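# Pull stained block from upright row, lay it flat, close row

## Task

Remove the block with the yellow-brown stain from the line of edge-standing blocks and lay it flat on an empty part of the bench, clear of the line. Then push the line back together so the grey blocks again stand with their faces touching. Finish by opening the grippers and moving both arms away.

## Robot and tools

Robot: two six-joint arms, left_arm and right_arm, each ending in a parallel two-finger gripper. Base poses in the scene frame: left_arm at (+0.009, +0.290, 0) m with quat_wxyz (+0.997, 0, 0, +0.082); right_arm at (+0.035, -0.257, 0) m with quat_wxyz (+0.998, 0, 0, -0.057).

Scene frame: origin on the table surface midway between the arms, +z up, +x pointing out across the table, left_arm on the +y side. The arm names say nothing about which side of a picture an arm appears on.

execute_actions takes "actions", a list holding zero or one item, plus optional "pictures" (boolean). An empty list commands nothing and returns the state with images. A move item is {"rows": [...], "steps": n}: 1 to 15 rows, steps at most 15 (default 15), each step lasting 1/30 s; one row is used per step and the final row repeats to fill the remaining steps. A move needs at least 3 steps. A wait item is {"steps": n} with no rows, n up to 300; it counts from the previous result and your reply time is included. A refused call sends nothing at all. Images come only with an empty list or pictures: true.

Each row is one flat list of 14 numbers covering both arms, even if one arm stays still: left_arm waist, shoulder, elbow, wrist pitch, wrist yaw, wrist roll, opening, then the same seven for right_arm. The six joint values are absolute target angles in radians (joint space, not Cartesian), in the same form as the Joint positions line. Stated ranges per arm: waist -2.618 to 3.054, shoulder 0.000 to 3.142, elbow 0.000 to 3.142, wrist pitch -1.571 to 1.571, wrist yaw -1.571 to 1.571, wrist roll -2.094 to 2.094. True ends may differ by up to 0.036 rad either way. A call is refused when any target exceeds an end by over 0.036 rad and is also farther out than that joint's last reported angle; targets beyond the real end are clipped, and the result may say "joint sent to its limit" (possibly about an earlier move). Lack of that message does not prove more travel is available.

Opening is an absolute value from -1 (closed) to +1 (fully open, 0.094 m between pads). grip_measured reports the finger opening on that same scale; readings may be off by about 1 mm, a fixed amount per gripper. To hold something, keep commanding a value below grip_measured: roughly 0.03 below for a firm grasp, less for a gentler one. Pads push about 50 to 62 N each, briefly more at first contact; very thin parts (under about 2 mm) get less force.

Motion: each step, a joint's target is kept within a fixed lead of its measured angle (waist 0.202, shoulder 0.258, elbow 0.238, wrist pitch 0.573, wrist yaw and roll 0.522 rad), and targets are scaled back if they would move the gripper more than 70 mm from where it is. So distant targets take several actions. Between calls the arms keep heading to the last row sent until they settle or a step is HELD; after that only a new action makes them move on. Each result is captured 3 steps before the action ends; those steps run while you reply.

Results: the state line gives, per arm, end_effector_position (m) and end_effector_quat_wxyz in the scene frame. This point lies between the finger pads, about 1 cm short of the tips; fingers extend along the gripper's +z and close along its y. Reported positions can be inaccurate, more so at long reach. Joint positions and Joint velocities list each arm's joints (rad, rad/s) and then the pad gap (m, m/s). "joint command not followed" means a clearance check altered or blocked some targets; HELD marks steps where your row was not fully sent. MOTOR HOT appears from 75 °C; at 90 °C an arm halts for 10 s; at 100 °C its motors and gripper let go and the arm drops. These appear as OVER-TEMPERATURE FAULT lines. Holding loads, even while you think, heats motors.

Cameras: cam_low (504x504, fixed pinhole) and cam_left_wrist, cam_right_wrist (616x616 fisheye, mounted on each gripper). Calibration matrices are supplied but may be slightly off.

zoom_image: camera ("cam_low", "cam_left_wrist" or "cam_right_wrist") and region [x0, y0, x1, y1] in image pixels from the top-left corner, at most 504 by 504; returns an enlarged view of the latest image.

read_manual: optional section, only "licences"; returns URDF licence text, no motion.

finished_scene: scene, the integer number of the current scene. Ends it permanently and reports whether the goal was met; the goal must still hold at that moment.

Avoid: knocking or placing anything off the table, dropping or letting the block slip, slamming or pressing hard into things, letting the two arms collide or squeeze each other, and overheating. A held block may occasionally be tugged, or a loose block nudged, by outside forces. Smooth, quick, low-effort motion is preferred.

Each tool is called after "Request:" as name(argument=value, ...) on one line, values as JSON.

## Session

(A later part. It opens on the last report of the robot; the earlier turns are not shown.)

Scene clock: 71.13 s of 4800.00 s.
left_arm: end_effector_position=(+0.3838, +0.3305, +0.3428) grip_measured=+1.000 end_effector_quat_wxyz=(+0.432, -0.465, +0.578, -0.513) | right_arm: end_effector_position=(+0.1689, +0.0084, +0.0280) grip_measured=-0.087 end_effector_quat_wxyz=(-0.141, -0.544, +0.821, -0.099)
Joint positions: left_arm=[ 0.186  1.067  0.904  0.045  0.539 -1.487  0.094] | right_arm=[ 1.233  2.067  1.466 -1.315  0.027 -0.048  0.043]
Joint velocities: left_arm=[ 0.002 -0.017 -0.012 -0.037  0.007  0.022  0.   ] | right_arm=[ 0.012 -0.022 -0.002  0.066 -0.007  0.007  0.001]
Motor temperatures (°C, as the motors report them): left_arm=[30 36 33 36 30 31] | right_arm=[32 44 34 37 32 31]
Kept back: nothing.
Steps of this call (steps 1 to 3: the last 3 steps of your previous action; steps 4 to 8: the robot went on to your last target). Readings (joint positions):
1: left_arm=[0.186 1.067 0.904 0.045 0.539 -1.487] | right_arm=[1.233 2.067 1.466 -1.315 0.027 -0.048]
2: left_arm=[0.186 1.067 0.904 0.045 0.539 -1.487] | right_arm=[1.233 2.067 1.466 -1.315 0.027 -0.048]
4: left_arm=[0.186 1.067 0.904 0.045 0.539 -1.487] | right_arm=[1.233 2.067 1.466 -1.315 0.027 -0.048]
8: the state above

Request:
execute_actions(actions=[{"rows": [[0.186,1.067,0.904,0.045,0.539,-1.487,1,1.2245,2.044,1.446,-1.326,0.032,-0.052,-0.12],[0.186,1.067,0.904,0.045,0.539,-1.487,1,1.2245,2.042,1.446,-1.316,0.032,-0.052,-0.12],[0.186,1.067,0.904,0.045,0.539,-1.487,1,1.2245,2.040,1.446,-1.308,0.032,-0.052,-0.12],[0.186,1.067,0.904,0.045,0.539,-1.487,1,1.2245,2.037,1.446,-1.303,0.032,-0.052,-0.12],[0.186,1.067,0.904,0.045,0.539,-1.487,1,1.2245,2.033,1.446,-1.299,0.032,-0.052,-0.12],[0.186,1.067,0.904,0.045,0.539,-1.487,1,1.2245,2.028,1.446,-1.295,0.032,-0.052,-0.12],[0.186,1.067,0.904,0.045,0.539,-1.487,1,1.2245,2.022,1.446,-1.290,0.032,-0.052,-0.12],[0.186,1.067,0.904,0.045,0.539,-1.487,1,1.2245,2.016,1.446,-1.284,0.032,-0.052,-0.12],[0.186,1.067,0.904,0.045,0.539,-1.487,1,1.2245,2.009,1.446,-1.277,0.032,-0.052,-0.12],[0.186,1.067,0.904,0.045,0.539,-1.487,1,1.2245,2.002,1.446,-1.269,0.032,-0.052,-0.12],[0.186,1.067,0.904,0.045,0.539,-1.487,1,1.2245,1.994,1.446,-1.263,0.032,-0.052,-0.12],[0.186,1.067,0.904,0.045,0.539,-1.487,1,1.2245,1.986,1.446,-1.253,0.032,-0.052,-0.12],[0.186,1.067,0.904,0.045,0.539,-1.487,1,1.227,1.978,1.446,-1.238,0.032,-0.052,-0.12],[0.186,1.067,0.904,0.045,0.539,-1.487,1,1.230,1.970,1.446,-1.218,0.032,-0.052,-0.12],[0.186,1.067,0.904,0.045,0.539,-1.487,1,1.233,1.962,1.445,-1.193,0.032,-0.052,-0.12]], "steps": 15}])

Request:
execute_actions(actions=[{"rows": [[0.186,1.067,0.904,0.045,0.539,-1.487,1,1.235,1.954,1.442,-1.163,0.032,-0.052,-0.12],[0.186,1.067,0.904,0.045,0.539,-1.487,1,1.2355,1.946,1.439,-1.128,0.032,-0.052,-0.12],[0.186,1.067,0.904,0.045,0.539,-1.487,1,1.2365,1.938,1.435,-1.088,0.032,-0.052,-0.12],[0.186,1.067,0.904,0.045,0.539,-1.487,1,1.2385,1.930,1.431,-1.044,0.032,-0.052,-0.12],[0.186,1.067,0.904,0.045,0.539,-1.487,1,1.241,1.922,1.427,-0.997,0.032,-0.052,-0.12],[0.186,1.067,0.904,0.045,0.539,-1.487,1,1.244,1.915,1.421,-0.947,0.032,-0.049,-0.12],[0.186,1.067,0.904,0.045,0.539,-1.487,1,1.2475,1.908,1.413,-0.897,0.032,-0.046,-0.12],[0.186,1.067,0.904,0.045,0.539,-1.487,1,1.2515,1.902,1.403,-0.847,0.032,-0.043,-0.12],[0.186,1.067,0.904,0.045,0.539,-1.487,1,1.256,1.896,1.392,-0.797,0.032,-0.040,-0.12],[0.186,1.067,0.904,0.045,0.539,-1.487,1,1.261,1.891,1.381,-0.747,0.032,-0.037,-0.12],[0.186,1.067,0.904,0.045,0.539,-1.487,1,1.266,1.886,1.369,-0.697,0.032,-0.034,-0.12],[0.186,1.067,0.904,0.045,0.539,-1.487,1,1.271,1.882,1.357,-0.647,0.032,-0.031,-0.12],[0.186,1.067,0.904,0.045,0.539,-1.487,1,1.276,1.878,1.345,-0.597,0.032,-0.028,-0.12],[0.186,1.067,0.904,0.045,0.539,-1.487,1,1.281,1.875,1.333,-0.547,0.032,-0.025,-0.12],[0.186,1.067,0.904,0.045,0.539,-1.487,1,1.286,1.872,1.321,-0.497,0.032,-0.022,-0.12]], "steps": 15}])

Request:
execute_actions(actions=[{"rows": [[0.186,1.067,0.904,0.045,0.539,-1.487,1,1.291,1.870,1.308,-0.447,0.032,-0.019,-0.12],[0.186,1.067,0.904,0.045,0.539,-1.487,1,1.296,1.868,1.293,-0.397,0.032,-0.016,-0.12],[0.186,1.067,0.904,0.045,0.539,-1.487,1,1.301,1.866,1.276,-0.347,0.032,-0.013,-0.12],[0.186,1.067,0.904,0.045,0.539,-1.487,1,1.306,1.865,1.257,-0.297,0.032,-0.010,-0.12],[0.186,1.067,0.904,0.045,0.539,-1.487,1,1.311,1.864,1.237,-0.247,0.032,-0.007,-0.12],[0.186,1.067,0.904,0.045,0.539,-1.487,1,1.316,1.864,1.216,-0.197,0.032,-0.004,-0.12],[0.186,1.067,0.904,0.045,0.539,-1.487,1,1.321,1.864,1.195,-0.147,0.032,-0.001,-0.12],[0.186,1.067,0.904,0.045,0.539,-1.487,1,1.326,1.864,1.174,-0.097,0.032,0.002,-0.12],[0.186,1.067,0.904,0.045,0.539,-1.487,1,1.331,1.864,1.153,-0.047,0.032,0.005,-0.12],[0.186,1.067,0.904,0.045,0.539,-1.487,1,1.336,1.864,1.132,0.003,0.032,0.007,-0.12],[0.186,1.067,0.904,0.045,0.539,-1.487,1,1.341,1.864,1.111,0.053,0.032,0.007,-0.12],[0.186,1.067,0.904,0.045,0.539,-1.487,1,1.346,1.864,1.090,0.103,0.032,0.007,-0.12],[0.186,1.067,0.904,0.045,0.539,-1.487,1,1.351,1.864,1.069,0.153,0.032,0.007,-0.12],[0.186,1.067,0.904,0.045,0.539,-1.487,1,1.356,1.866,1.047,0.203,0.032,0.007,-0.12],[0.186,1.067,0.904,0.045,0.539,-1.487,1,1.361,1.868,1.025,0.253,0.032,0.007,-0.12]], "steps": 15}])

Request:
execute_actions(actions=[{"rows": [[0.186,1.067,0.904,0.045,0.539,-1.487,1,1.366,1.870,1.002,0.303,0.032,0.007,-0.12],[0.186,1.067,0.904,0.045,0.539,-1.487,1,1.371,1.872,0.978,0.353,0.032,0.007,-0.12],[0.186,1.067,0.904,0.045,0.539,-1.487,1,1.3755,1.874,0.954,0.403,0.032,0.007,-0.12],[0.186,1.067,0.904,0.045,0.539,-1.487,1,1.3795,1.876,0.930,0.453,0.032,0.007,-0.12],[0.186,1.067,0.904,0.045,0.539,-1.487,1,1.383,1.878,0.906,0.503,0.032,0.007,-0.12],[0.186,1.067,0.904,0.045,0.539,-1.487,1,1.386,1.880,0.882,0.553,0.032,0.007,-0.12],[0.186,1.067,0.904,0.045,0.539,-1.487,1,1.3885,1.882,0.858,0.603,0.032,0.007,-0.12],[0.186,1.067,0.904,0.045,0.539,-1.487,1,1.3905,1.884,0.834,0.653,0.032,0.007,-0.12],[0.186,1.067,0.904,0.045,0.539,-1.487,1,1.3915,1.886,0.809,0.703,0.032,0.007,-0.12],[0.186,1.067,0.904,0.045,0.539,-1.487,1,1.392,1.888,0.783,0.753,0.032,0.007,-0.12],[0.186,1.067,0.904,0.045,0.539,-1.487,1,1.392,1.891,0.758,0.801,0.032,0.007,-0.12],[0.186,1.067,0.904,0.045,0.539,-1.487,1,1.392,1.894,0.734,0.846,0.032,0.007,-0.12],[0.186,1.067,0.904,0.045,0.539,-1.487,1,1.392,1.898,0.711,0.888,0.032,0.007,-0.12],[0.186,1.067,0.904,0.045,0.539,-1.487,1,1.392,1.902,0.690,0.927,0.032,0.007,-0.12],[0.186,1.067,0.904,0.045,0.539,-1.487,1,1.392,1.907,0.670,0.963,0.032,0.007,-0.12]], "steps": 15}])

Request:
execute_actions(actions=[{"rows": [[0.186,1.067,0.904,0.045,0.539,-1.487,1,1.392,1.912,0.651,0.996,0.032,0.007,-0.12],[0.186,1.067,0.904,0.045,0.539,-1.487,1,1.392,1.917,0.634,1.026,0.032,0.007,-0.12],[0.186,1.067,0.904,0.045,0.539,-1.487,1,1.392,1.922,0.618,1.053,0.032,0.007,-0.12],[0.186,1.067,0.904,0.045,0.539,-1.487,1,1.392,1.927,0.604,1.077,0.032,0.007,-0.12],[0.186,1.067,0.904,0.045,0.539,-1.487,1,1.392,1.932,0.592,1.098,0.032,0.007,-0.12],[0.186,1.067,0.904,0.045,0.539,-1.487,1,1.392,1.937,0.580,1.116,0.032,0.007,-0.12],[0.186,1.067,0.904,0.045,0.539,-1.487,1,1.392,1.942,0.571,1.131,0.032,0.007,-0.12],[0.186,1.067,0.904,0.045,0.539,-1.487,1,1.392,1.947,0.562,1.143,0.032,0.007,-0.12],[0.186,1.067,0.904,0.045,0.539,-1.487,1,1.392,1.951,0.555,1.152,0.032,0.007,-0.12],[0.186,1.067,0.904,0.045,0.539,-1.487,1,1.392,1.955,0.549,1.158,0.032,0.007,-0.12],[0.186,1.067,0.904,0.045,0.539,-1.487,1,1.392,1.958,0.545,1.161,0.032,0.007,-0.12],[0.186,1.067,0.904,0.045,0.539,-1.487,1,1.392,1.960,0.542,1.161,0.032,0.007,-0.12],[0.186,1.067,0.904,0.045,0.539,-1.487,1,1.392,1.962,0.541,1.161,0.032,0.007,-0.12],[0.186,1.067,0.904,0.045,0.539,-1.487,1,1.392,1.963,0.541,1.161,0.032,0.007,-0.12]], "steps": 15}])

Request:
execute_actions(actions=[{"steps": 12}], pictures=true)

Request:
zoom_image(camera="cam_low", region=[250, 170, 400, 260])

Scene clock: 84.57 s of 4800.00 s.
left_arm: end_effector_position=(+0.3838, +0.3305, +0.3428) grip_measured=+1.000 end_effector_quat_wxyz=(+0.432, -0.465, +0.578, -0.513) | right_arm: end_effector_position=(+0.1734, +0.0177, +0.0387) grip_measured=-0.087 end_effector_quat_wxyz=(-0.110, -0.547, +0.826, -0.081)
Joint positions: left_arm=[ 0.186  1.067  0.904  0.045  0.539 -1.487  0.094] | right_arm=[ 1.233  2.022  1.466 -1.288  0.027 -0.048  0.043]
Joint velocities: left_arm=[-0.017  0.007  0.007 -0.022  0.007 -0.022  0.   ] | right_arm=[-0.007 -0.212  0.002  0.198 -0.066  0.022  0.   ]
Motor temperatures (°C, as the motors report them): left_arm=[30 36 33 36 30 31] | right_arm=[32 45 33 36 32 31]
Steps of this call (steps 1 to 15: the robot went on to your last target; steps 16 to 90: nothing new was sent; then 10.03 s passed at rest; steps 91 to 102: the first 12 steps of this action). Readings (joint positions):
91: left_arm=[0.186 1.067 0.904 0.045 0.539 -1.487] | right_arm=[1.233 2.067 1.466 -1.315 0.027 -0.048]
92: left_arm=[0.186 1.067 0.904 0.045 0.539 -1.487] | right_arm=[1.233 2.067 1.466 -1.315 0.027 -0.048]
94: left_arm=[0.186 1.067 0.904 0.045 0.539 -1.487] | right_arm=[1.233 2.066 1.466 -1.314 0.027 -0.048]
98: left_arm=[0.186 1.067 0.904 0.045 0.539 -1.487] | right_arm=[1.233 2.052 1.466 -1.306 0.027 -0.048]
102: the state above

Scene clock: 85.07 s of 4800.00 s.
left_arm: end_effector_position=(+0.3838, +0.3305, +0.3428) grip_measured=+1.000 end_effector_quat_wxyz=(+0.432, -0.465, +0.578, -0.513) | right_arm: end_effector_position=(+0.2074, +0.1034, +0.0559) grip_measured=-0.087 end_effector_quat_wxyz=(+0.092, -0.552, +0.828, +0.040)
Joint positions: left_arm=[ 0.186  1.067  0.904  0.045  0.539 -1.487  0.094] | right_arm=[ 1.25   1.909  1.395 -0.857  0.028 -0.044  0.043]
Joint velocities: left_arm=[ 0.017 -0.017 -0.017 -0.022 -0.037  0.007  0.   ] | right_arm=[ 0.154 -0.134 -0.344  1.326 -0.022  0.066 -0.001]
Motor temperatures (°C, as the motors report them): left_arm=[30 36 33 36 30 31] | right_arm=[32 45 33 36 32 31]
Steps of this call (steps 1 to 3: the last 3 steps of your previous action; steps 4 to 15: the first 12 steps of this action). Readings (joint positions):
4: left_arm=[0.186 1.067 0.904 0.045 0.539 -1.487] | right_arm=[1.233 1.989 1.466 -1.247 0.027 -0.048]
5: left_arm=[0.186 1.067 0.904 0.045 0.539 -1.487] | right_arm=[1.233 1.980 1.466 -1.230 0.027 -0.048]
7: left_arm=[0.186 1.067 0.904 0.045 0.539 -1.487] | right_arm=[1.233 1.963 1.460 -1.179 0.027 -0.048]
11: left_arm=[0.186 1.067 0.904 0.045 0.539 -1.487] | right_arm=[1.234 1.932 1.435 -1.037 0.027 -0.048]
15: the state above

Scene clock: 85.57 s of 4800.00 s.
left_arm: end_effector_position=(+0.3838, +0.3305, +0.3428) grip_measured=+1.000 end_effector_quat_wxyz=(+0.432, -0.465, +0.578, -0.513) | right_arm: end_effector_position=(+0.2079, +0.1943, +0.0589) grip_measured=-0.087 end_effector_quat_wxyz=(+0.291, -0.533, +0.772, +0.185)
Joint positions: left_arm=[ 0.186  1.067  0.904  0.045  0.539 -1.487  0.094] | right_arm=[ 1.329  1.884  1.142 -0.123  0.028 -0.005  0.043]
Joint velocities: left_arm=[-0.002 -0.007  0.007 -0.007 -0.007 -0.007  0.   ] | right_arm=[ 0.139 -0.002 -0.632  1.355  0.037  0.051  0.   ]
Motor temperatures (°C, as the motors report them): left_arm=[30 36 33 36 30 31] | right_arm=[32 45 33 36 32 31]
Steps of this call (steps 1 to 3: the last 3 steps of your previous action; steps 4 to 15: the first 12 steps of this action). Readings (joint positions):
4: left_arm=[0.186 1.067 0.904 0.045 0.539 -1.487] | right_arm=[1.274 1.896 1.346 -0.667 0.028 -0.035]
5: left_arm=[0.186 1.067 0.904 0.045 0.539 -1.487] | right_arm=[1.279 1.894 1.333 -0.618 0.028 -0.032]
7: left_arm=[0.186 1.067 0.904 0.045 0.539 -1.487] | right_arm=[1.290 1.890 1.304 -0.519 0.028 -0.027]
11: left_arm=[0.186 1.067 0.904 0.045 0.539 -1.487] | right_arm=[1.309 1.884 1.229 -0.318 0.028 -0.015]
15: the state above

Scene clock: 86.07 s of 4800.00 s.
left_arm: end_effector_position=(+0.3838, +0.3305, +0.3428) grip_measured=+1.000 end_effector_quat_wxyz=(+0.432, -0.465, +0.578, -0.513) | right_arm: end_effector_position=(+0.1833, +0.2078, +0.0653) grip_measured=-0.087 end_effector_quat_wxyz=(+0.425, -0.501, +0.692, +0.299)
Joint positions: left_arm=[ 0.186  1.067  0.904  0.045  0.539 -1.487  0.094] | right_arm=[1.386 1.884 0.791 0.615 0.028 0.001 0.043]
Joint velocities: left_arm=[-0.012 -0.012 -0.002 -0.037 -0.007 -0.037  0.   ] | right_arm=[ 0.017  0.007 -0.716  1.429 -0.022 -0.066 -0.   ]
Motor temperatures (°C, as the motors report them): left_arm=[30 36 33 36 30 31] | right_arm=[32 45 33 37 32 31]
Steps of this call (steps 1 to 3: the last 3 steps of your previous action; steps 4 to 15: the first 12 steps of this action). Readings (joint positions):
4: left_arm=[0.186 1.067 0.904 0.045 0.539 -1.487] | right_arm=[1.349 1.884 1.054 0.070 0.028 -0.001]
5: left_arm=[0.186 1.067 0.904 0.045 0.539 -1.487] | right_arm=[1.354 1.884 1.032 0.120 0.028 -0.000]
7: left_arm=[0.186 1.067 0.904 0.045 0.539 -1.487] | right_arm=[1.364 1.884 0.986 0.220 0.028 0.000]
11: left_arm=[0.186 1.067 0.904 0.045 0.539 -1.487] | right_arm=[1.380 1.884 0.890 0.418 0.028 0.001]
15: the state above

Scene clock: 86.57 s of 4800.00 s.
left_arm: end_effector_position=(+0.3838, +0.3305, +0.3428) grip_measured=+1.000 end_effector_quat_wxyz=(+0.432, -0.465, +0.578, -0.513) | right_arm: end_effector_position=(+0.1748, +0.1803, +0.0597) grip_measured=-0.087 end_effector_quat_wxyz=(+0.482, -0.471, +0.654, +0.343)
Joint positions: left_arm=[ 0.186  1.067  0.904  0.045  0.539 -1.487  0.094] | right_arm=[1.386 1.95  0.566 1.08  0.028 0.002 0.043]
Joint velocities: left_arm=[ 0.007 -0.007  0.002 -0.022  0.051 -0.095  0.   ] | right_arm=[-0.007  0.095 -0.149  0.344  0.007 -0.037 -0.001]
Motor temperatures (°C, as the motors report them): left_arm=[30 36 33 36 30 31] | right_arm=[32 45 33 37 32 31]
Steps of this call (steps 1 to 3: the last 3 steps of your previous action; steps 4 to 15: the first 12 steps of this action). Readings (joint positions):
4: left_arm=[0.186 1.067 0.904 0.045 0.539 -1.487] | right_arm=[1.386 1.896 0.702 0.796 0.028 0.002]
5: left_arm=[0.186 1.067 0.904 0.045 0.539 -1.487] | right_arm=[1.386 1.901 0.682 0.835 0.028 0.002]
7: left_arm=[0.186 1.067 0.904 0.045 0.539 -1.487] | right_arm=[1.386 1.912 0.647 0.906 0.028 0.002]
11: left_arm=[0.186 1.067 0.904 0.045 0.539 -1.487] | right_arm=[1.386 1.933 0.594 1.014 0.028 0.002]
15: the state above

Scene clock: 86.97 s of 4800.00 s.
left_arm: end_effector_position=(+0.3838, +0.3305, +0.3428) grip_measured=+1.000 end_effector_quat_wxyz=(+0.432, -0.465, +0.578, -0.513) | right_arm: end_effector_position=(+0.1751, +0.1811, +0.0658) grip_measured=-0.087 end_effector_quat_wxyz=(+0.493, -0.465, +0.646, +0.351)
Joint positions: left_arm=[ 0.186  1.067  0.904  0.045  0.539 -1.487  0.094] | right_arm=[1.386 1.957 0.558 1.129 0.028 0.002 0.043]
Joint velocities: left_arm=[ 0.007 -0.022 -0.007  0.022  0.022 -0.051  0.   ] | right_arm=[-0.002 -0.017 -0.002  0.037 -0.007 -0.007  0.001]
Motor temperatures (°C, as the motors report them): left_arm=[30 36 33 37 30 31] | right_arm=[32 45 33 37 32 31]
Kept back: nothing.
Steps of this call (steps 1 to 3: the last 3 steps of your previous action; steps 4 to 12: the robot went on to your last target). Readings (joint positions):
1: left_arm=[0.186 1.067 0.904 0.045 0.539 -1.487] | right_arm=[1.386 1.952 0.562 1.089 0.028 0.002]
2: left_arm=[0.186 1.067 0.904 0.045 0.539 -1.487] | right_arm=[1.386 1.954 0.559 1.097 0.028 0.002]
4: left_arm=[0.186 1.067 0.904 0.045 0.539 -1.487] | right_arm=[1.386 1.957 0.558 1.107 0.028 0.002]
8: left_arm=[0.186 1.067 0.904 0.045 0.539 -1.487] | right_arm=[1.386 1.957 0.558 1.122 0.028 0.002]
12: the state above
camera_calibration (this result's frames):
cam_left_wrist: T_world_to_cam=[[0.119743, 0.225044, 0.966963, -0.450724], [-0.663031, -0.706807, 0.246603, 0.4414], [0.738953, -0.670656, 0.064576, 0.0285737], [0, 0, 0, 1]] pos_world=[0.325519, 0.43258, 0.325137]
cam_right_wrist: T_world_to_cam=[[0.942044, -0.327527, -0.0726572, -0.096058], [-0.313556, -0.78254, -0.537878, 0.248718], [0.119312, 0.529487, -0.839886, 0.0402756], [0, 0, 0, 1]] pos_world=[0.163673, 0.141845, 0.160627]

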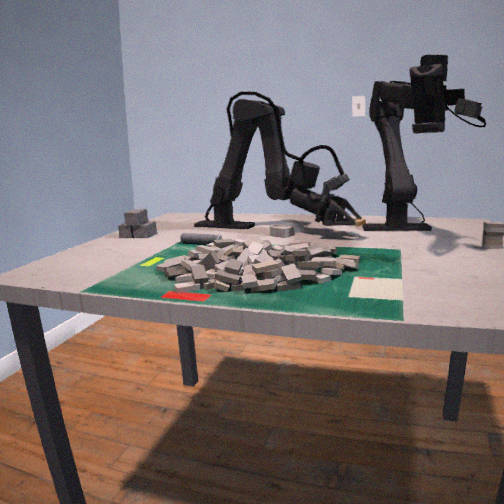

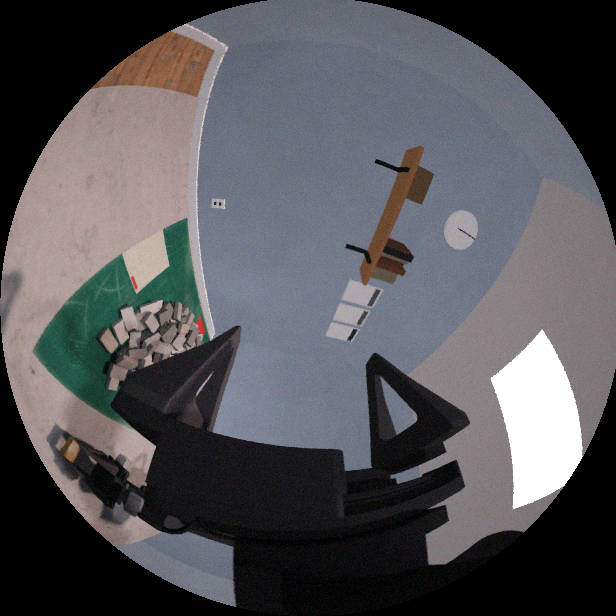

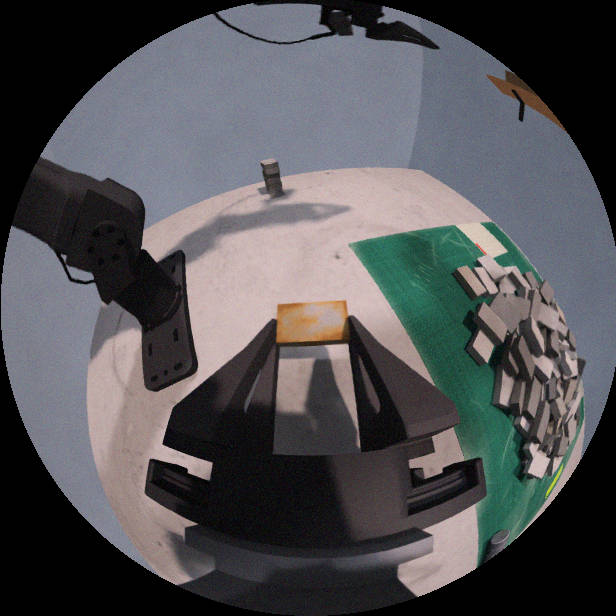

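Region (250, 170, 400, 260) of cam_low's 504x504 image, scaled by 3.360, with more detail than that image has; it fills the top 302 rows of this view, and the rest is white.

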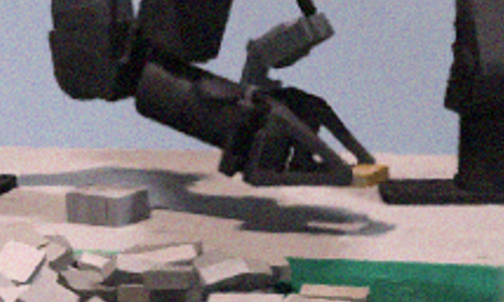

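Request:
execute_actions(actions=[])

Scene clock: 87.47 s of 4800.00 s.
left_arm: end_effector_position=(+0.3838, +0.3305, +0.3428) grip_measured=+1.000 end_effector_quat_wxyz=(+0.432, -0.465, +0.578, -0.513) | right_arm: end_effector_position=(+0.1751, +0.1813, +0.0665) grip_measured=-0.087 end_effector_quat_wxyz=(+0.494, -0.464, +0.645, +0.352)
Joint positions: left_arm=[ 0.186  1.067  0.904  0.045  0.539 -1.487  0.094] | right_arm=[1.386 1.957 0.558 1.132 0.028 0.002 0.043]
Joint velocities: left_arm=[-0.017 -0.022 -0.017  0.007 -0.007  0.051  0.   ] | right_arm=[ 0.017 -0.037  0.002 -0.051 -0.022  0.051 -0.001]
Motor temperatures (°C, as the motors report them): left_arm=[30 36 33 37 30 31] | right_arm=[32 45 33 37 32 31]
Kept back: nothing.
Steps of this call (steps 1 to 15: the robot went on to your last target). Readings (joint positions):
1: left_arm=[0.186 1.067 0.904 0.045 0.539 -1.487] | right_arm=[1.386 1.957 0.558 1.130 0.028 0.002]
2: left_arm=[0.186 1.067 0.904 0.045 0.539 -1.487] | right_arm=[1.386 1.957 0.558 1.130 0.028 0.002]
4: left_arm=[0.186 1.067 0.904 0.045 0.539 -1.487] | right_arm=[1.386 1.957 0.558 1.131 0.028 0.002]
8: left_arm=[0.186 1.067 0.904 0.045 0.539 -1.487] | right_arm=[1.386 1.957 0.558 1.132 0.028 0.002]
15: the state above
camera_calibration (this result's frames):
cam_left_wrist: T_world_to_cam=[[0.119743, 0.225044, 0.966963, -0.450724], [-0.663031, -0.706807, 0.246603, 0.4414], [0.738953, -0.670656, 0.064576, 0.0285737], [0, 0, 0, 1]] pos_world=[0.325519, 0.43258, 0.325137]
cam_right_wrist: T_world_to_cam=[[0.94211, -0.327315, -0.0727621, -0.0960409], [-0.31307, -0.780968, -0.54044, 0.249081], [0.120069, 0.531933, -0.83823, 0.0400944], [0, 0, 0, 1]] pos_world=[0.163647, 0.141761, 0.161234]

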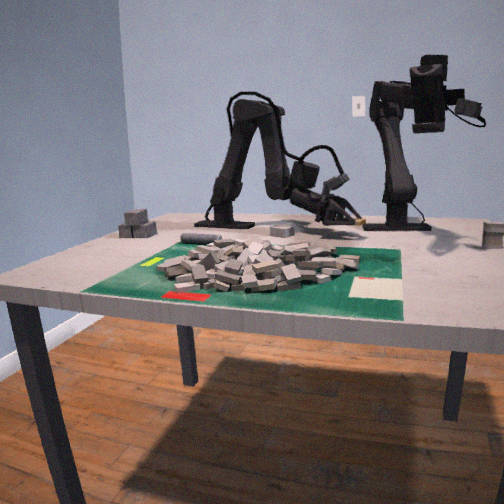

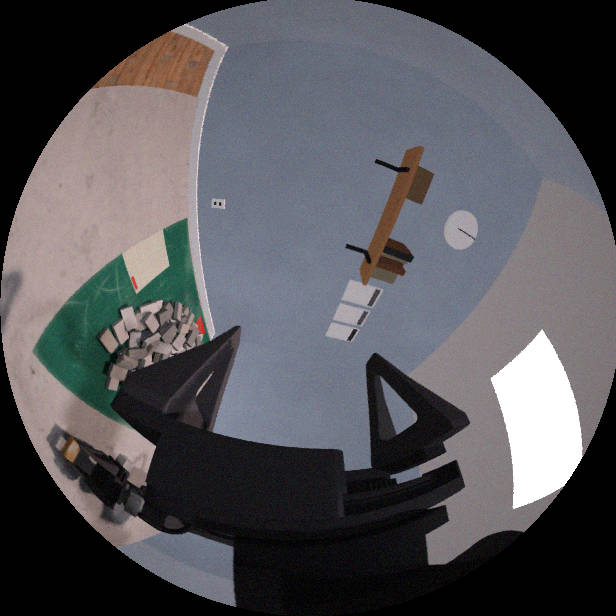

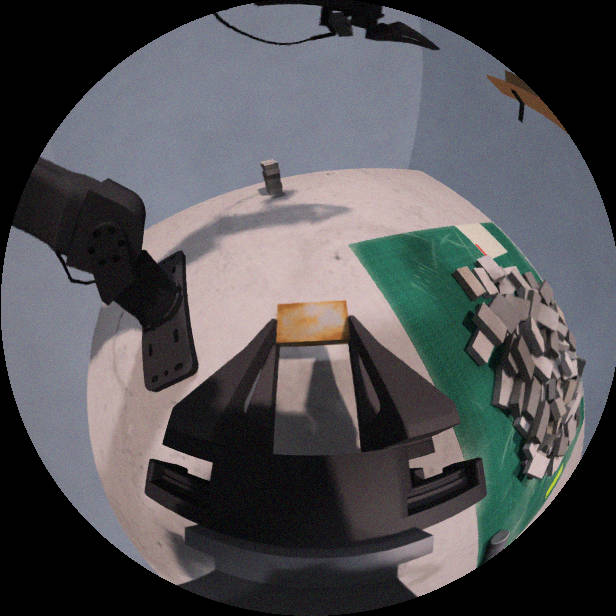

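Request:
execute_actions(actions=[{"rows":[[0.186,1.067,0.904,0.045,0.539,-1.487,1,1.392,1.967,0.541,1.162,0.032,0.007,-0.12],[0.186,1.067,0.904,0.045,0.539,-1.487,1,1.392,1.973,0.541,1.163,0.032,0.007,-0.12],[0.186,1.067,0.904,0.045,0.539,-1.487,1,1.392,1.980,0.541,1.164,0.032,0.007,-0.12],[0.186,1.067,0.904,0.045,0.539,-1.487,1,1.392,1.988,0.541,1.165,0.032,0.007,-0.12],[0.186,1.067,0.904,0.045,0.539,-1.487,1,1.392,1.996,0.541,1.165,0.032,0.007,-0.12],[0.186,1.067,0.904,0.045,0.539,-1.487,1,1.392,2.003,0.541,1.165,0.032,0.007,-0.12],[0.186,1.067,0.904,0.045,0.539,-1.487,1,1.392,2.009,0.541,1.165,0.032,0.007,-0.12],[0.186,1.067,0.904,0.045,0.539,-1.487,1,1.392,2.014,0.541,1.165,0.032,0.007,-0.12],[0.186,1.067,0.904,0.045,0.539,-1.487,1,1.392,2.017,0.541,1.165,0.032,0.007,-0.12],[0.186,1.067,0.904,0.045,0.539,-1.487,1,1.392,2.018,0.541,1.165,0.032,0.007,-0.12]],"steps":13}])

Request:
execute_actions(actions=[{"steps":6}], pictures=true)

Request:
zoom_image(camera="cam_low", region=[280,170,400,250])

Scene clock: 88.30 s of 4800.00 s.
left_arm: end_effector_position=(+0.3838, +0.3305, +0.3428) grip_measured=+1.000 end_effector_quat_wxyz=(+0.432, -0.465, +0.578, -0.513) | right_arm: end_effector_position=(+0.1744, +0.1790, +0.0465) grip_measured=-0.087 end_effector_quat_wxyz=(+0.481, -0.472, +0.655, +0.342)
Joint positions: left_arm=[ 0.186  1.067  0.904  0.045  0.539 -1.487  0.094] | right_arm=[1.386 2.008 0.558 1.143 0.028 0.002 0.043]
Joint velocities: left_arm=[-0.022  0.017 -0.012 -0.037 -0.051  0.007  0.   ] | right_arm=[ 0.007  0.144  0.002 -0.037  0.037 -0.022 -0.   ]
Motor temperatures (°C, as the motors report them): left_arm=[30 36 33 37 30 31] | right_arm=[32 44 33 38 32 31]
Steps of this call (steps 1 to 15: the robot went on to your last target; steps 16 to 25: the first 10 steps of this action). Readings (joint positions):
16: left_arm=[0.186 1.067 0.904 0.045 0.539 -1.487] | right_arm=[1.386 1.957 0.558 1.132 0.028 0.002]
17: left_arm=[0.186 1.067 0.904 0.045 0.539 -1.487] | right_arm=[1.386 1.958 0.558 1.133 0.028 0.002]
19: left_arm=[0.186 1.067 0.904 0.045 0.539 -1.487] | right_arm=[1.386 1.965 0.558 1.138 0.028 0.002]
23: left_arm=[0.186 1.067 0.904 0.045 0.539 -1.487] | right_arm=[1.386 1.995 0.558 1.143 0.028 0.002]
25: the state above

Scene clock: 88.50 s of 4800.00 s.
left_arm: end_effector_position=(+0.3838, +0.3305, +0.3428) grip_measured=+1.000 end_effector_quat_wxyz=(+0.432, -0.465, +0.578, -0.513) | right_arm: end_effector_position=(+0.1742, +0.1785, +0.0435) grip_measured=-0.087 end_effector_quat_wxyz=(+0.479, -0.473, +0.656, +0.340)
Joint positions: left_arm=[ 0.186  1.067  0.904  0.045  0.539 -1.487  0.094] | right_arm=[1.386 2.015 0.558 1.143 0.028 0.002 0.043]
Joint velocities: left_arm=[-0.012 -0.012 -0.022 -0.022 -0.022 -0.007  0.   ] | right_arm=[-0.012 -0.012  0.007  0.007 -0.022 -0.066 -0.001]
Motor temperatures (°C, as the motors report them): left_arm=[30 36 33 37 30 31] | right_arm=[32 44 33 38 32 31]
Kept back: nothing.
Steps of this call (steps 1 to 3: the last 3 steps of your previous action; steps 4 to 6: the robot went on to your last target). Readings (joint positions):
1: left_arm=[0.186 1.067 0.904 0.045 0.539 -1.487] | right_arm=[1.386 2.013 0.558 1.143 0.028 0.002]
2: left_arm=[0.186 1.067 0.904 0.045 0.539 -1.487] | right_arm=[1.386 2.015 0.558 1.143 0.028 0.002]
4: left_arm=[0.186 1.067 0.904 0.045 0.539 -1.487] | right_arm=[1.386 2.015 0.558 1.143 0.028 0.002]
6: the state above
camera_calibration (this result's frames):
cam_left_wrist: T_world_to_cam=[[0.119743, 0.225044, 0.966963, -0.450724], [-0.663031, -0.706807, 0.246603, 0.4414], [0.738953, -0.670656, 0.064576, 0.0285737], [0, 0, 0, 1]] pos_world=[0.325519, 0.43258, 0.325137]
cam_right_wrist: T_world_to_cam=[[0.941096, -0.330591, -0.0710467, -0.0971343], [-0.320402, -0.804668, -0.499852, 0.237872], [0.108078, 0.493173, -0.863192, 0.0324581], [0, 0, 0, 1]] pos_world=[0.164119, 0.143289, 0.140017]

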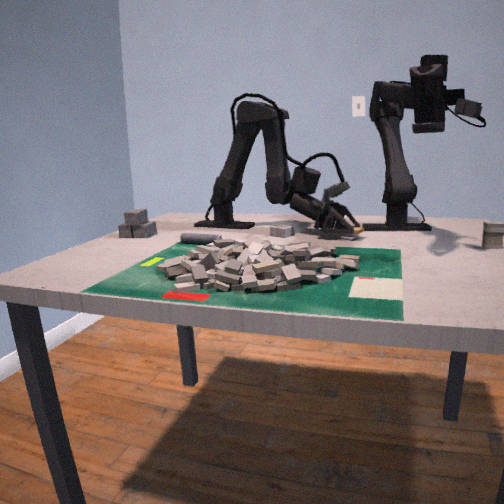

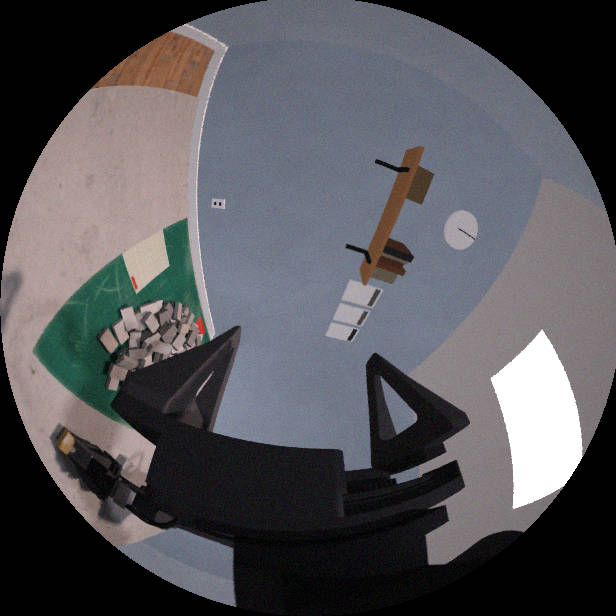

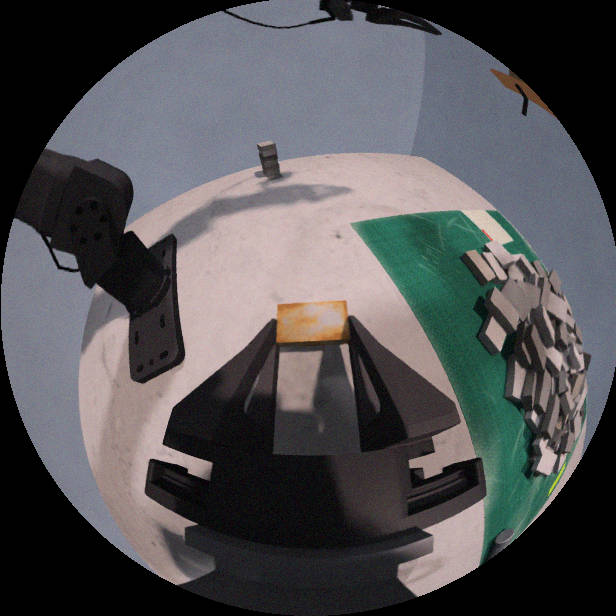

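Region (280, 170, 400, 250) of cam_low's 504x504 image, scaled by 4.200, with more detail than that image has.

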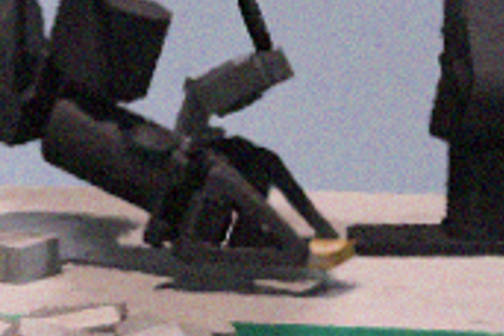

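Request:
execute_actions(actions=[{"rows":[[0.186,1.067,0.904,0.045,0.539,-1.487,1,1.392,2.020,0.541,1.163,0.032,0.007,-0.12],[0.186,1.067,0.904,0.045,0.539,-1.487,1,1.392,2.022,0.541,1.163,0.032,0.007,-0.12],[0.186,1.067,0.904,0.045,0.539,-1.487,1,1.392,2.025,0.541,1.163,0.032,0.007,-0.12],[0.186,1.067,0.904,0.045,0.539,-1.487,1,1.392,2.028,0.541,1.163,0.032,0.007,-0.12],[0.186,1.067,0.904,0.045,0.539,-1.487,1,1.392,2.031,0.541,1.163,0.032,0.007,-0.12],[0.186,1.067,0.904,0.045,0.539,-1.487,1,1.392,2.033,0.541,1.163,0.032,0.007,-0.12],[0.186,1.067,0.904,0.045,0.539,-1.487,1,1.392,2.035,0.541,1.163,0.032,0.007,-0.12],[0.186,1.067,0.904,0.045,0.539,-1.487,1,1.392,2.036,0.541,1.163,0.032,0.007,-0.12]],"steps":10}])

Request:
execute_actions(actions=[{"steps":6}], pictures=true)

Request:
zoom_image(camera="cam_low", region=[300,190,390,250])

Scene clock: 89.47 s of 4800.00 s.
left_arm: end_effector_position=(+0.3838, +0.3305, +0.3428) grip_measured=+1.000 end_effector_quat_wxyz=(+0.432, -0.465, +0.578, -0.513) | right_arm: end_effector_position=(+0.1742, +0.1782, +0.0417) grip_measured=-0.087 end_effector_quat_wxyz=(+0.478, -0.474, +0.657, +0.339)
Joint positions: left_arm=[ 0.186  1.067  0.904  0.045  0.539 -1.487  0.094] | right_arm=[1.386 2.02  0.558 1.143 0.028 0.002 0.043]
Joint velocities: left_arm=[ 0.002  0.002 -0.002  0.022 -0.081 -0.066  0.   ] | right_arm=[-0.002  0.081 -0.012 -0.037 -0.007 -0.022 -0.001]
Motor temperatures (°C, as the motors report them): left_arm=[30 36 33 37 30 31] | right_arm=[32 44 33 38 32 31]
Steps of this call (steps 1 to 15: the robot went on to your last target; steps 16 to 22: nothing new was sent; steps 23 to 29: the first 7 steps of this action). Readings (joint positions):
23: left_arm=[0.186 1.067 0.904 0.045 0.539 -1.487] | right_arm=[1.386 2.015 0.558 1.143 0.028 0.002]
24: left_arm=[0.186 1.067 0.904 0.045 0.539 -1.487] | right_arm=[1.386 2.015 0.558 1.143 0.028 0.002]
26: left_arm=[0.186 1.067 0.904 0.045 0.539 -1.487] | right_arm=[1.386 2.015 0.558 1.143 0.028 0.002]
29: the state above

Scene clock: 89.67 s of 4800.00 s.
left_arm: end_effector_position=(+0.3838, +0.3305, +0.3428) grip_measured=+1.000 end_effector_quat_wxyz=(+0.432, -0.465, +0.578, -0.513) | right_arm: end_effector_position=(+0.1739, +0.1774, +0.0373) grip_measured=-0.087 end_effector_quat_wxyz=(+0.475, -0.475, +0.660, +0.337)
Joint positions: left_arm=[ 0.186  1.067  0.904  0.045  0.539 -1.487  0.094] | right_arm=[1.386 2.03  0.558 1.143 0.028 0.002 0.043]
Joint velocities: left_arm=[ 0.002 -0.007 -0.022  0.007 -0.051 -0.037  0.   ] | right_arm=[ 0.007  0.007 -0.002 -0.095 -0.007  0.007 -0.001]
Motor temperatures (°C, as the motors report them): left_arm=[30 36 33 37 30 31] | right_arm=[32 44 33 38 32 31]
Kept back: nothing.
Steps of this call (steps 1 to 3: the last 3 steps of your previous action; steps 4 to 6: the robot went on to your last target). Readings (joint positions):
1: left_arm=[0.186 1.067 0.904 0.045 0.539 -1.487] | right_arm=[1.386 2.023 0.558 1.143 0.028 0.002]
2: left_arm=[0.186 1.067 0.904 0.045 0.539 -1.487] | right_arm=[1.386 2.026 0.558 1.143 0.028 0.002]
4: left_arm=[0.186 1.067 0.904 0.045 0.539 -1.487] | right_arm=[1.386 2.029 0.558 1.143 0.028 0.002]
6: the state above
camera_calibration (this result's frames):
cam_left_wrist: T_world_to_cam=[[0.119743, 0.225044, 0.966963, -0.450724], [-0.663031, -0.706807, 0.246603, 0.4414], [0.738953, -0.670656, 0.064576, 0.0285737], [0, 0, 0, 1]] pos_world=[0.325519, 0.43258, 0.325137]
cam_right_wrist: T_world_to_cam=[[0.940809, -0.33152, -0.0705225, -0.0974166], [-0.322406, -0.811148, -0.487948, 0.234922], [0.10456, 0.481803, -0.870019, 0.0305743], [0, 0, 0, 1]] pos_world=[0.164194, 0.14353, 0.13436]

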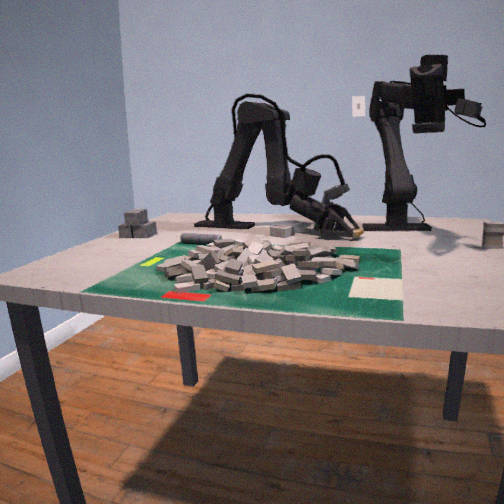

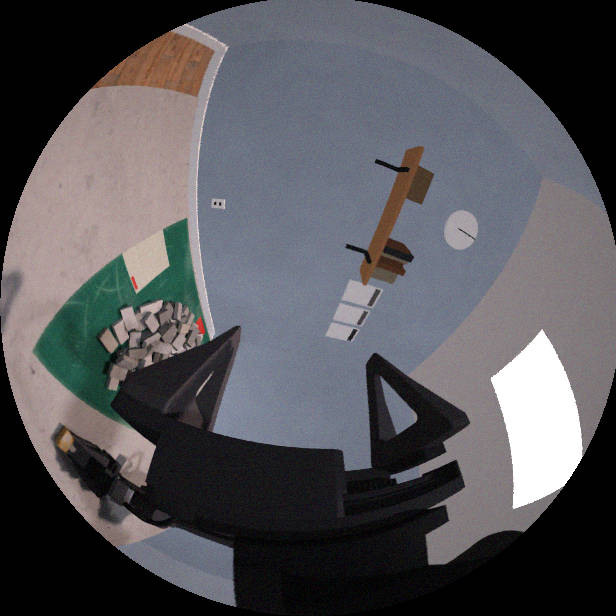

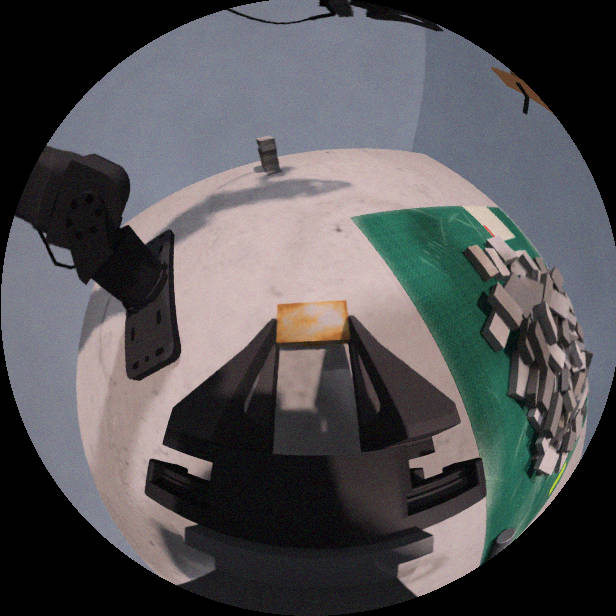

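Region (300, 190, 390, 250) of cam_low's 504x504 image, scaled by 5.600, with more detail than that image has.

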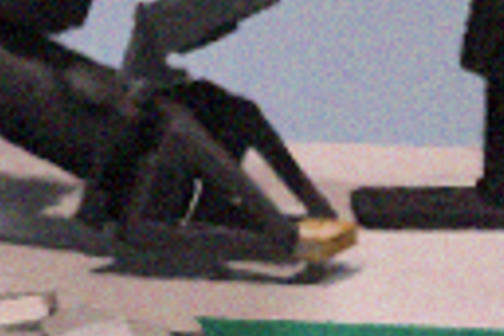

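Request:
execute_actions(actions=[{"rows":[[0.186,1.067,0.904,0.045,0.539,-1.487,1,1.392,2.038,0.541,1.164,0.032,0.007,-0.12],[0.186,1.067,0.904,0.045,0.539,-1.487,1,1.392,2.040,0.541,1.164,0.032,0.007,-0.12],[0.186,1.067,0.904,0.045,0.539,-1.487,1,1.392,2.042,0.541,1.164,0.032,0.007,-0.12],[0.186,1.067,0.904,0.045,0.539,-1.487,1,1.392,2.044,0.541,1.164,0.032,0.007,-0.12],[0.186,1.067,0.904,0.045,0.539,-1.487,1,1.392,2.046,0.541,1.164,0.032,0.007,-0.12],[0.186,1.067,0.904,0.045,0.539,-1.487,1,1.392,2.048,0.541,1.164,0.032,0.007,-0.12],[0.186,1.067,0.904,0.045,0.539,-1.487,1,1.392,2.049,0.541,1.164,0.032,0.007,-0.12]],"steps":10}])

Request:
execute_actions(actions=[{"steps":6}], pictures=true)

Request:
zoom_image(camera="cam_low", region=[300,190,390,250])

Scene clock: 90.30 s of 4800.00 s.
left_arm: end_effector_position=(+0.3838, +0.3305, +0.3428) grip_measured=+1.000 end_effector_quat_wxyz=(+0.432, -0.465, +0.578, -0.513) | right_arm: end_effector_position=(+0.1738, +0.1771, +0.0353) grip_measured=-0.087 end_effector_quat_wxyz=(+0.473, -0.476, +0.661, +0.336)
Joint positions: left_arm=[ 0.186  1.067  0.904  0.045  0.539 -1.487  0.094] | right_arm=[1.386 2.035 0.558 1.144 0.028 0.002 0.043]
Joint velocities: left_arm=[-0.007  0.012 -0.002  0.022 -0.007  0.022  0.   ] | right_arm=[ 0.007  0.061 -0.007 -0.022 -0.022 -0.139 -0.   ]
Motor temperatures (°C, as the motors report them): left_arm=[30 36 33 37 30 31] | right_arm=[32 44 33 38 32 31]
Steps of this call (steps 1 to 12: the robot went on to your last target; steps 13 to 19: the first 7 steps of this action). Readings (joint positions):
13: left_arm=[0.186 1.067 0.904 0.045 0.539 -1.487] | right_arm=[1.386 2.030 0.558 1.143 0.028 0.002]
14: left_arm=[0.186 1.067 0.904 0.045 0.539 -1.487] | right_arm=[1.386 2.030 0.558 1.143 0.028 0.002]
16: left_arm=[0.186 1.067 0.904 0.045 0.539 -1.487] | right_arm=[1.386 2.030 0.558 1.143 0.028 0.002]
19: the state above

Scene clock: 90.50 s of 4800.00 s.
left_arm: end_effector_position=(+0.3838, +0.3305, +0.3428) grip_measured=+1.000 end_effector_quat_wxyz=(+0.432, -0.465, +0.578, -0.513) | right_arm: end_effector_position=(+0.1736, +0.1765, +0.0319) grip_measured=-0.087 end_effector_quat_wxyz=(+0.471, -0.477, +0.662, +0.334)
Joint positions: left_arm=[ 0.186  1.067  0.904  0.045  0.539 -1.487  0.094] | right_arm=[1.386 2.043 0.558 1.144 0.028 0.002 0.043]
Joint velocities: left_arm=[-0.017  0.007  0.002  0.022  0.007 -0.037  0.   ] | right_arm=[ 0.002 -0.017  0.007  0.051 -0.022  0.022 -0.   ]
Motor temperatures (°C, as the motors report them): left_arm=[30 36 33 37 30 31] | right_arm=[32 44 33 38 32 31]
Kept back: nothing.
Steps of this call (steps 1 to 3: the last 3 steps of your previous action; steps 4 to 6: the robot went on to your last target). Readings (joint positions):
1: left_arm=[0.186 1.067 0.904 0.045 0.539 -1.487] | right_arm=[1.386 2.037 0.558 1.144 0.028 0.002]
2: left_arm=[0.186 1.067 0.904 0.045 0.539 -1.487] | right_arm=[1.386 2.040 0.558 1.144 0.028 0.002]
4: left_arm=[0.186 1.067 0.904 0.045 0.539 -1.487] | right_arm=[1.386 2.042 0.558 1.144 0.028 0.002]
6: the state above
camera_calibration (this result's frames):
cam_left_wrist: T_world_to_cam=[[0.119743, 0.225044, 0.966963, -0.450724], [-0.663031, -0.706807, 0.246603, 0.4414], [0.738953, -0.670656, 0.064576, 0.0285737], [0, 0, 0, 1]] pos_world=[0.325519, 0.43258, 0.325137]
cam_right_wrist: T_world_to_cam=[[0.940555, -0.332339, -0.0700454, -0.0976689], [-0.324148, -0.816776, -0.477289, 0.232312], [0.101411, 0.471622, -0.87595, 0.028852], [0, 0, 0, 1]] pos_world=[0.16424, 0.14368, 0.129312]

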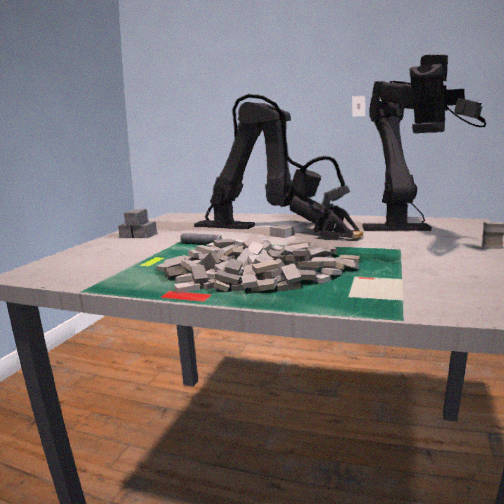

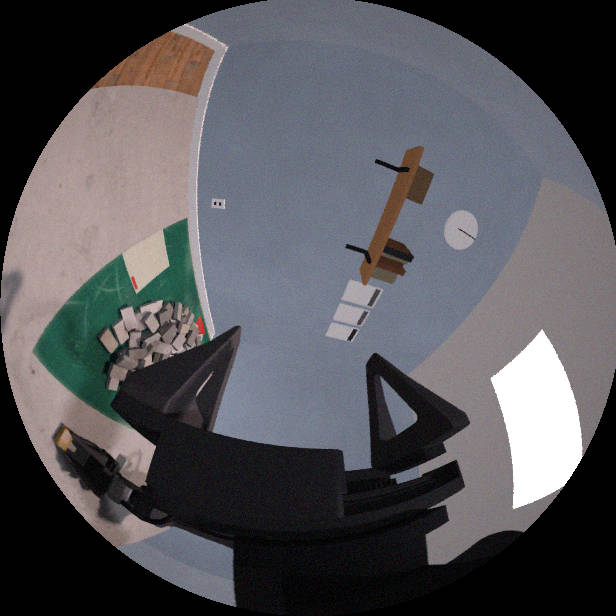

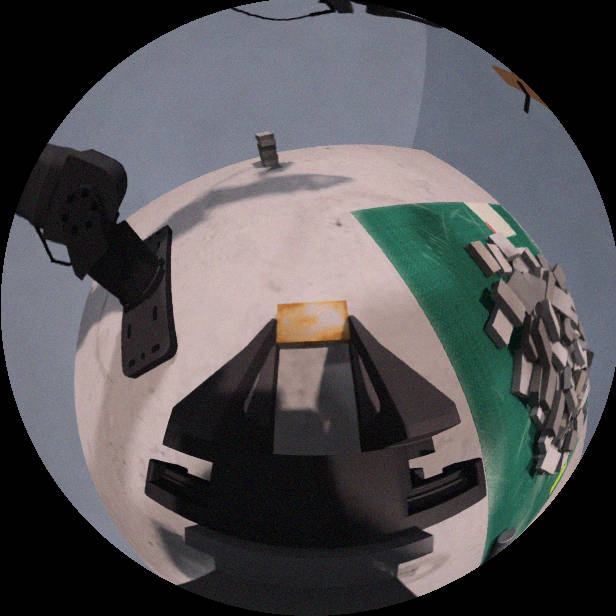

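Region (300, 190, 390, 250) of cam_low's 504x504 image, scaled by 5.600, with more detail than that image has.

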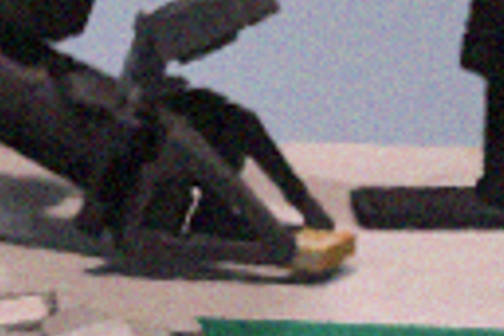

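Request:
execute_actions(actions=[{"rows":[[0.186,1.067,0.904,0.045,0.539,-1.487,1,1.392,2.051,0.541,1.164,0.032,0.007,-0.12],[0.186,1.067,0.904,0.045,0.539,-1.487,1,1.392,2.053,0.541,1.164,0.032,0.007,-0.12],[0.186,1.067,0.904,0.045,0.539,-1.487,1,1.392,2.054,0.541,1.164,0.032,0.007,-0.12],[0.186,1.067,0.904,0.045,0.539,-1.487,1,1.392,2.055,0.541,1.164,0.032,0.007,-0.12]],"steps":9}])

Request:
execute_actions(actions=[{"steps":6}], pictures=true)

Request:
zoom_image(camera="cam_low", region=[300,190,390,250])

Scene clock: 90.97 s of 4800.00 s.
left_arm: end_effector_position=(+0.3838, +0.3305, +0.3428) grip_measured=+1.000 end_effector_quat_wxyz=(+0.432, -0.465, +0.578, -0.513) | right_arm: end_effector_position=(+0.1736, +0.1765, +0.0319) grip_measured=-0.087 end_effector_quat_wxyz=(+0.471, -0.477, +0.662, +0.334)
Joint positions: left_arm=[ 0.186  1.067  0.904  0.045  0.539 -1.487  0.094] | right_arm=[1.386 2.043 0.558 1.144 0.028 0.002 0.043]
Joint velocities: left_arm=[-0.012 -0.002  0.007  0.007 -0.037 -0.051  0.   ] | right_arm=[-0.002 -0.022  0.007 -0.007 -0.051  0.007  0.001]
Motor temperatures (°C, as the motors report them): left_arm=[30 36 33 37 30 31] | right_arm=[32 44 33 38 32 31]
Steps of this call (steps 1 to 8: the robot went on to your last target; steps 9 to 14: the first 6 steps of this action). Readings (joint positions):
9: left_arm=[0.186 1.067 0.904 0.045 0.539 -1.487] | right_arm=[1.386 2.043 0.558 1.144 0.028 0.002]
10: left_arm=[0.186 1.067 0.904 0.045 0.539 -1.487] | right_arm=[1.386 2.043 0.558 1.144 0.028 0.002]
12: left_arm=[0.186 1.067 0.904 0.045 0.539 -1.487] | right_arm=[1.386 2.043 0.558 1.144 0.028 0.002]
14: the state above

Scene clock: 91.17 s of 4800.00 s.
left_arm: end_effector_position=(+0.3838, +0.3305, +0.3428) grip_measured=+1.000 end_effector_quat_wxyz=(+0.432, -0.465, +0.578, -0.513) | right_arm: end_effector_position=(+0.1736, +0.1765, +0.0319) grip_measured=-0.087 end_effector_quat_wxyz=(+0.471, -0.477, +0.662, +0.334)
Joint positions: left_arm=[ 0.186  1.067  0.904  0.045  0.539 -1.487  0.094] | right_arm=[1.386 2.043 0.558 1.144 0.028 0.002 0.043]
Joint velocities: left_arm=[-0.002  0.027 -0.007 -0.022 -0.051 -0.066  0.   ] | right_arm=[-0.007  0.012 -0.032 -0.022  0.037  0.022 -0.   ]
Motor temperatures (°C, as the motors report them): left_arm=[30 36 33 37 30 31] | right_arm=[32 44 33 39 32 31]
Kept back: nothing.
Steps of this call (steps 1 to 3: the last 3 steps of your previous action; steps 4 to 6: the robot went on to your last target). Readings (joint positions):
1: left_arm=[0.186 1.067 0.904 0.045 0.539 -1.487] | right_arm=[1.386 2.043 0.558 1.144 0.028 0.002]
2: left_arm=[0.186 1.067 0.904 0.045 0.539 -1.487] | right_arm=[1.386 2.043 0.558 1.144 0.028 0.002]
4: left_arm=[0.186 1.067 0.904 0.045 0.539 -1.487] | right_arm=[1.386 2.043 0.558 1.144 0.028 0.002]
6: the state above
camera_calibration (this result's frames):
cam_left_wrist: T_world_to_cam=[[0.119743, 0.225044, 0.966963, -0.450724], [-0.663031, -0.706807, 0.246603, 0.4414], [0.738953, -0.670656, 0.064576, 0.0285737], [0, 0, 0, 1]] pos_world=[0.325519, 0.43258, 0.325137]
cam_right_wrist: T_world_to_cam=[[0.940555, -0.332339, -0.0700454, -0.0976689], [-0.324148, -0.816776, -0.477289, 0.232312], [0.101411, 0.471622, -0.87595, 0.028852], [0, 0, 0, 1]] pos_world=[0.16424, 0.14368, 0.129312]

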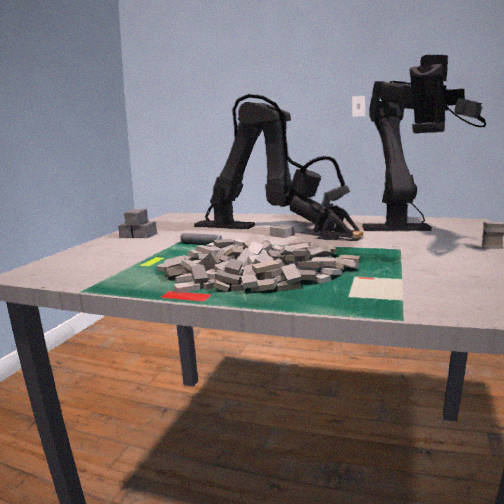

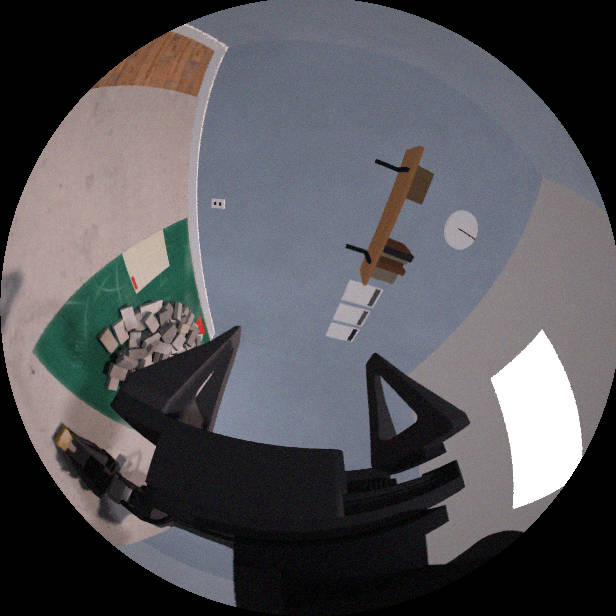

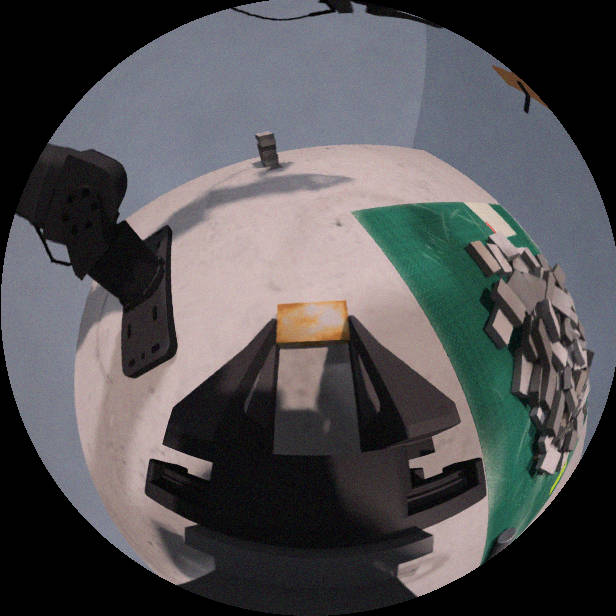

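Region (300, 190, 390, 250) of cam_low's 504x504 image, scaled by 5.600, with more detail than that image has.

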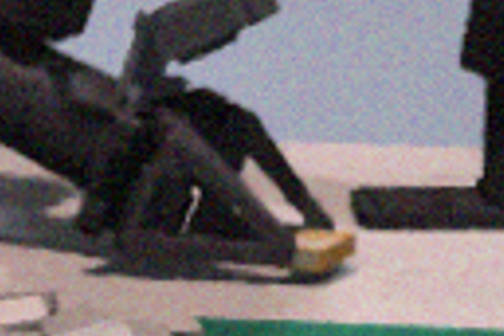

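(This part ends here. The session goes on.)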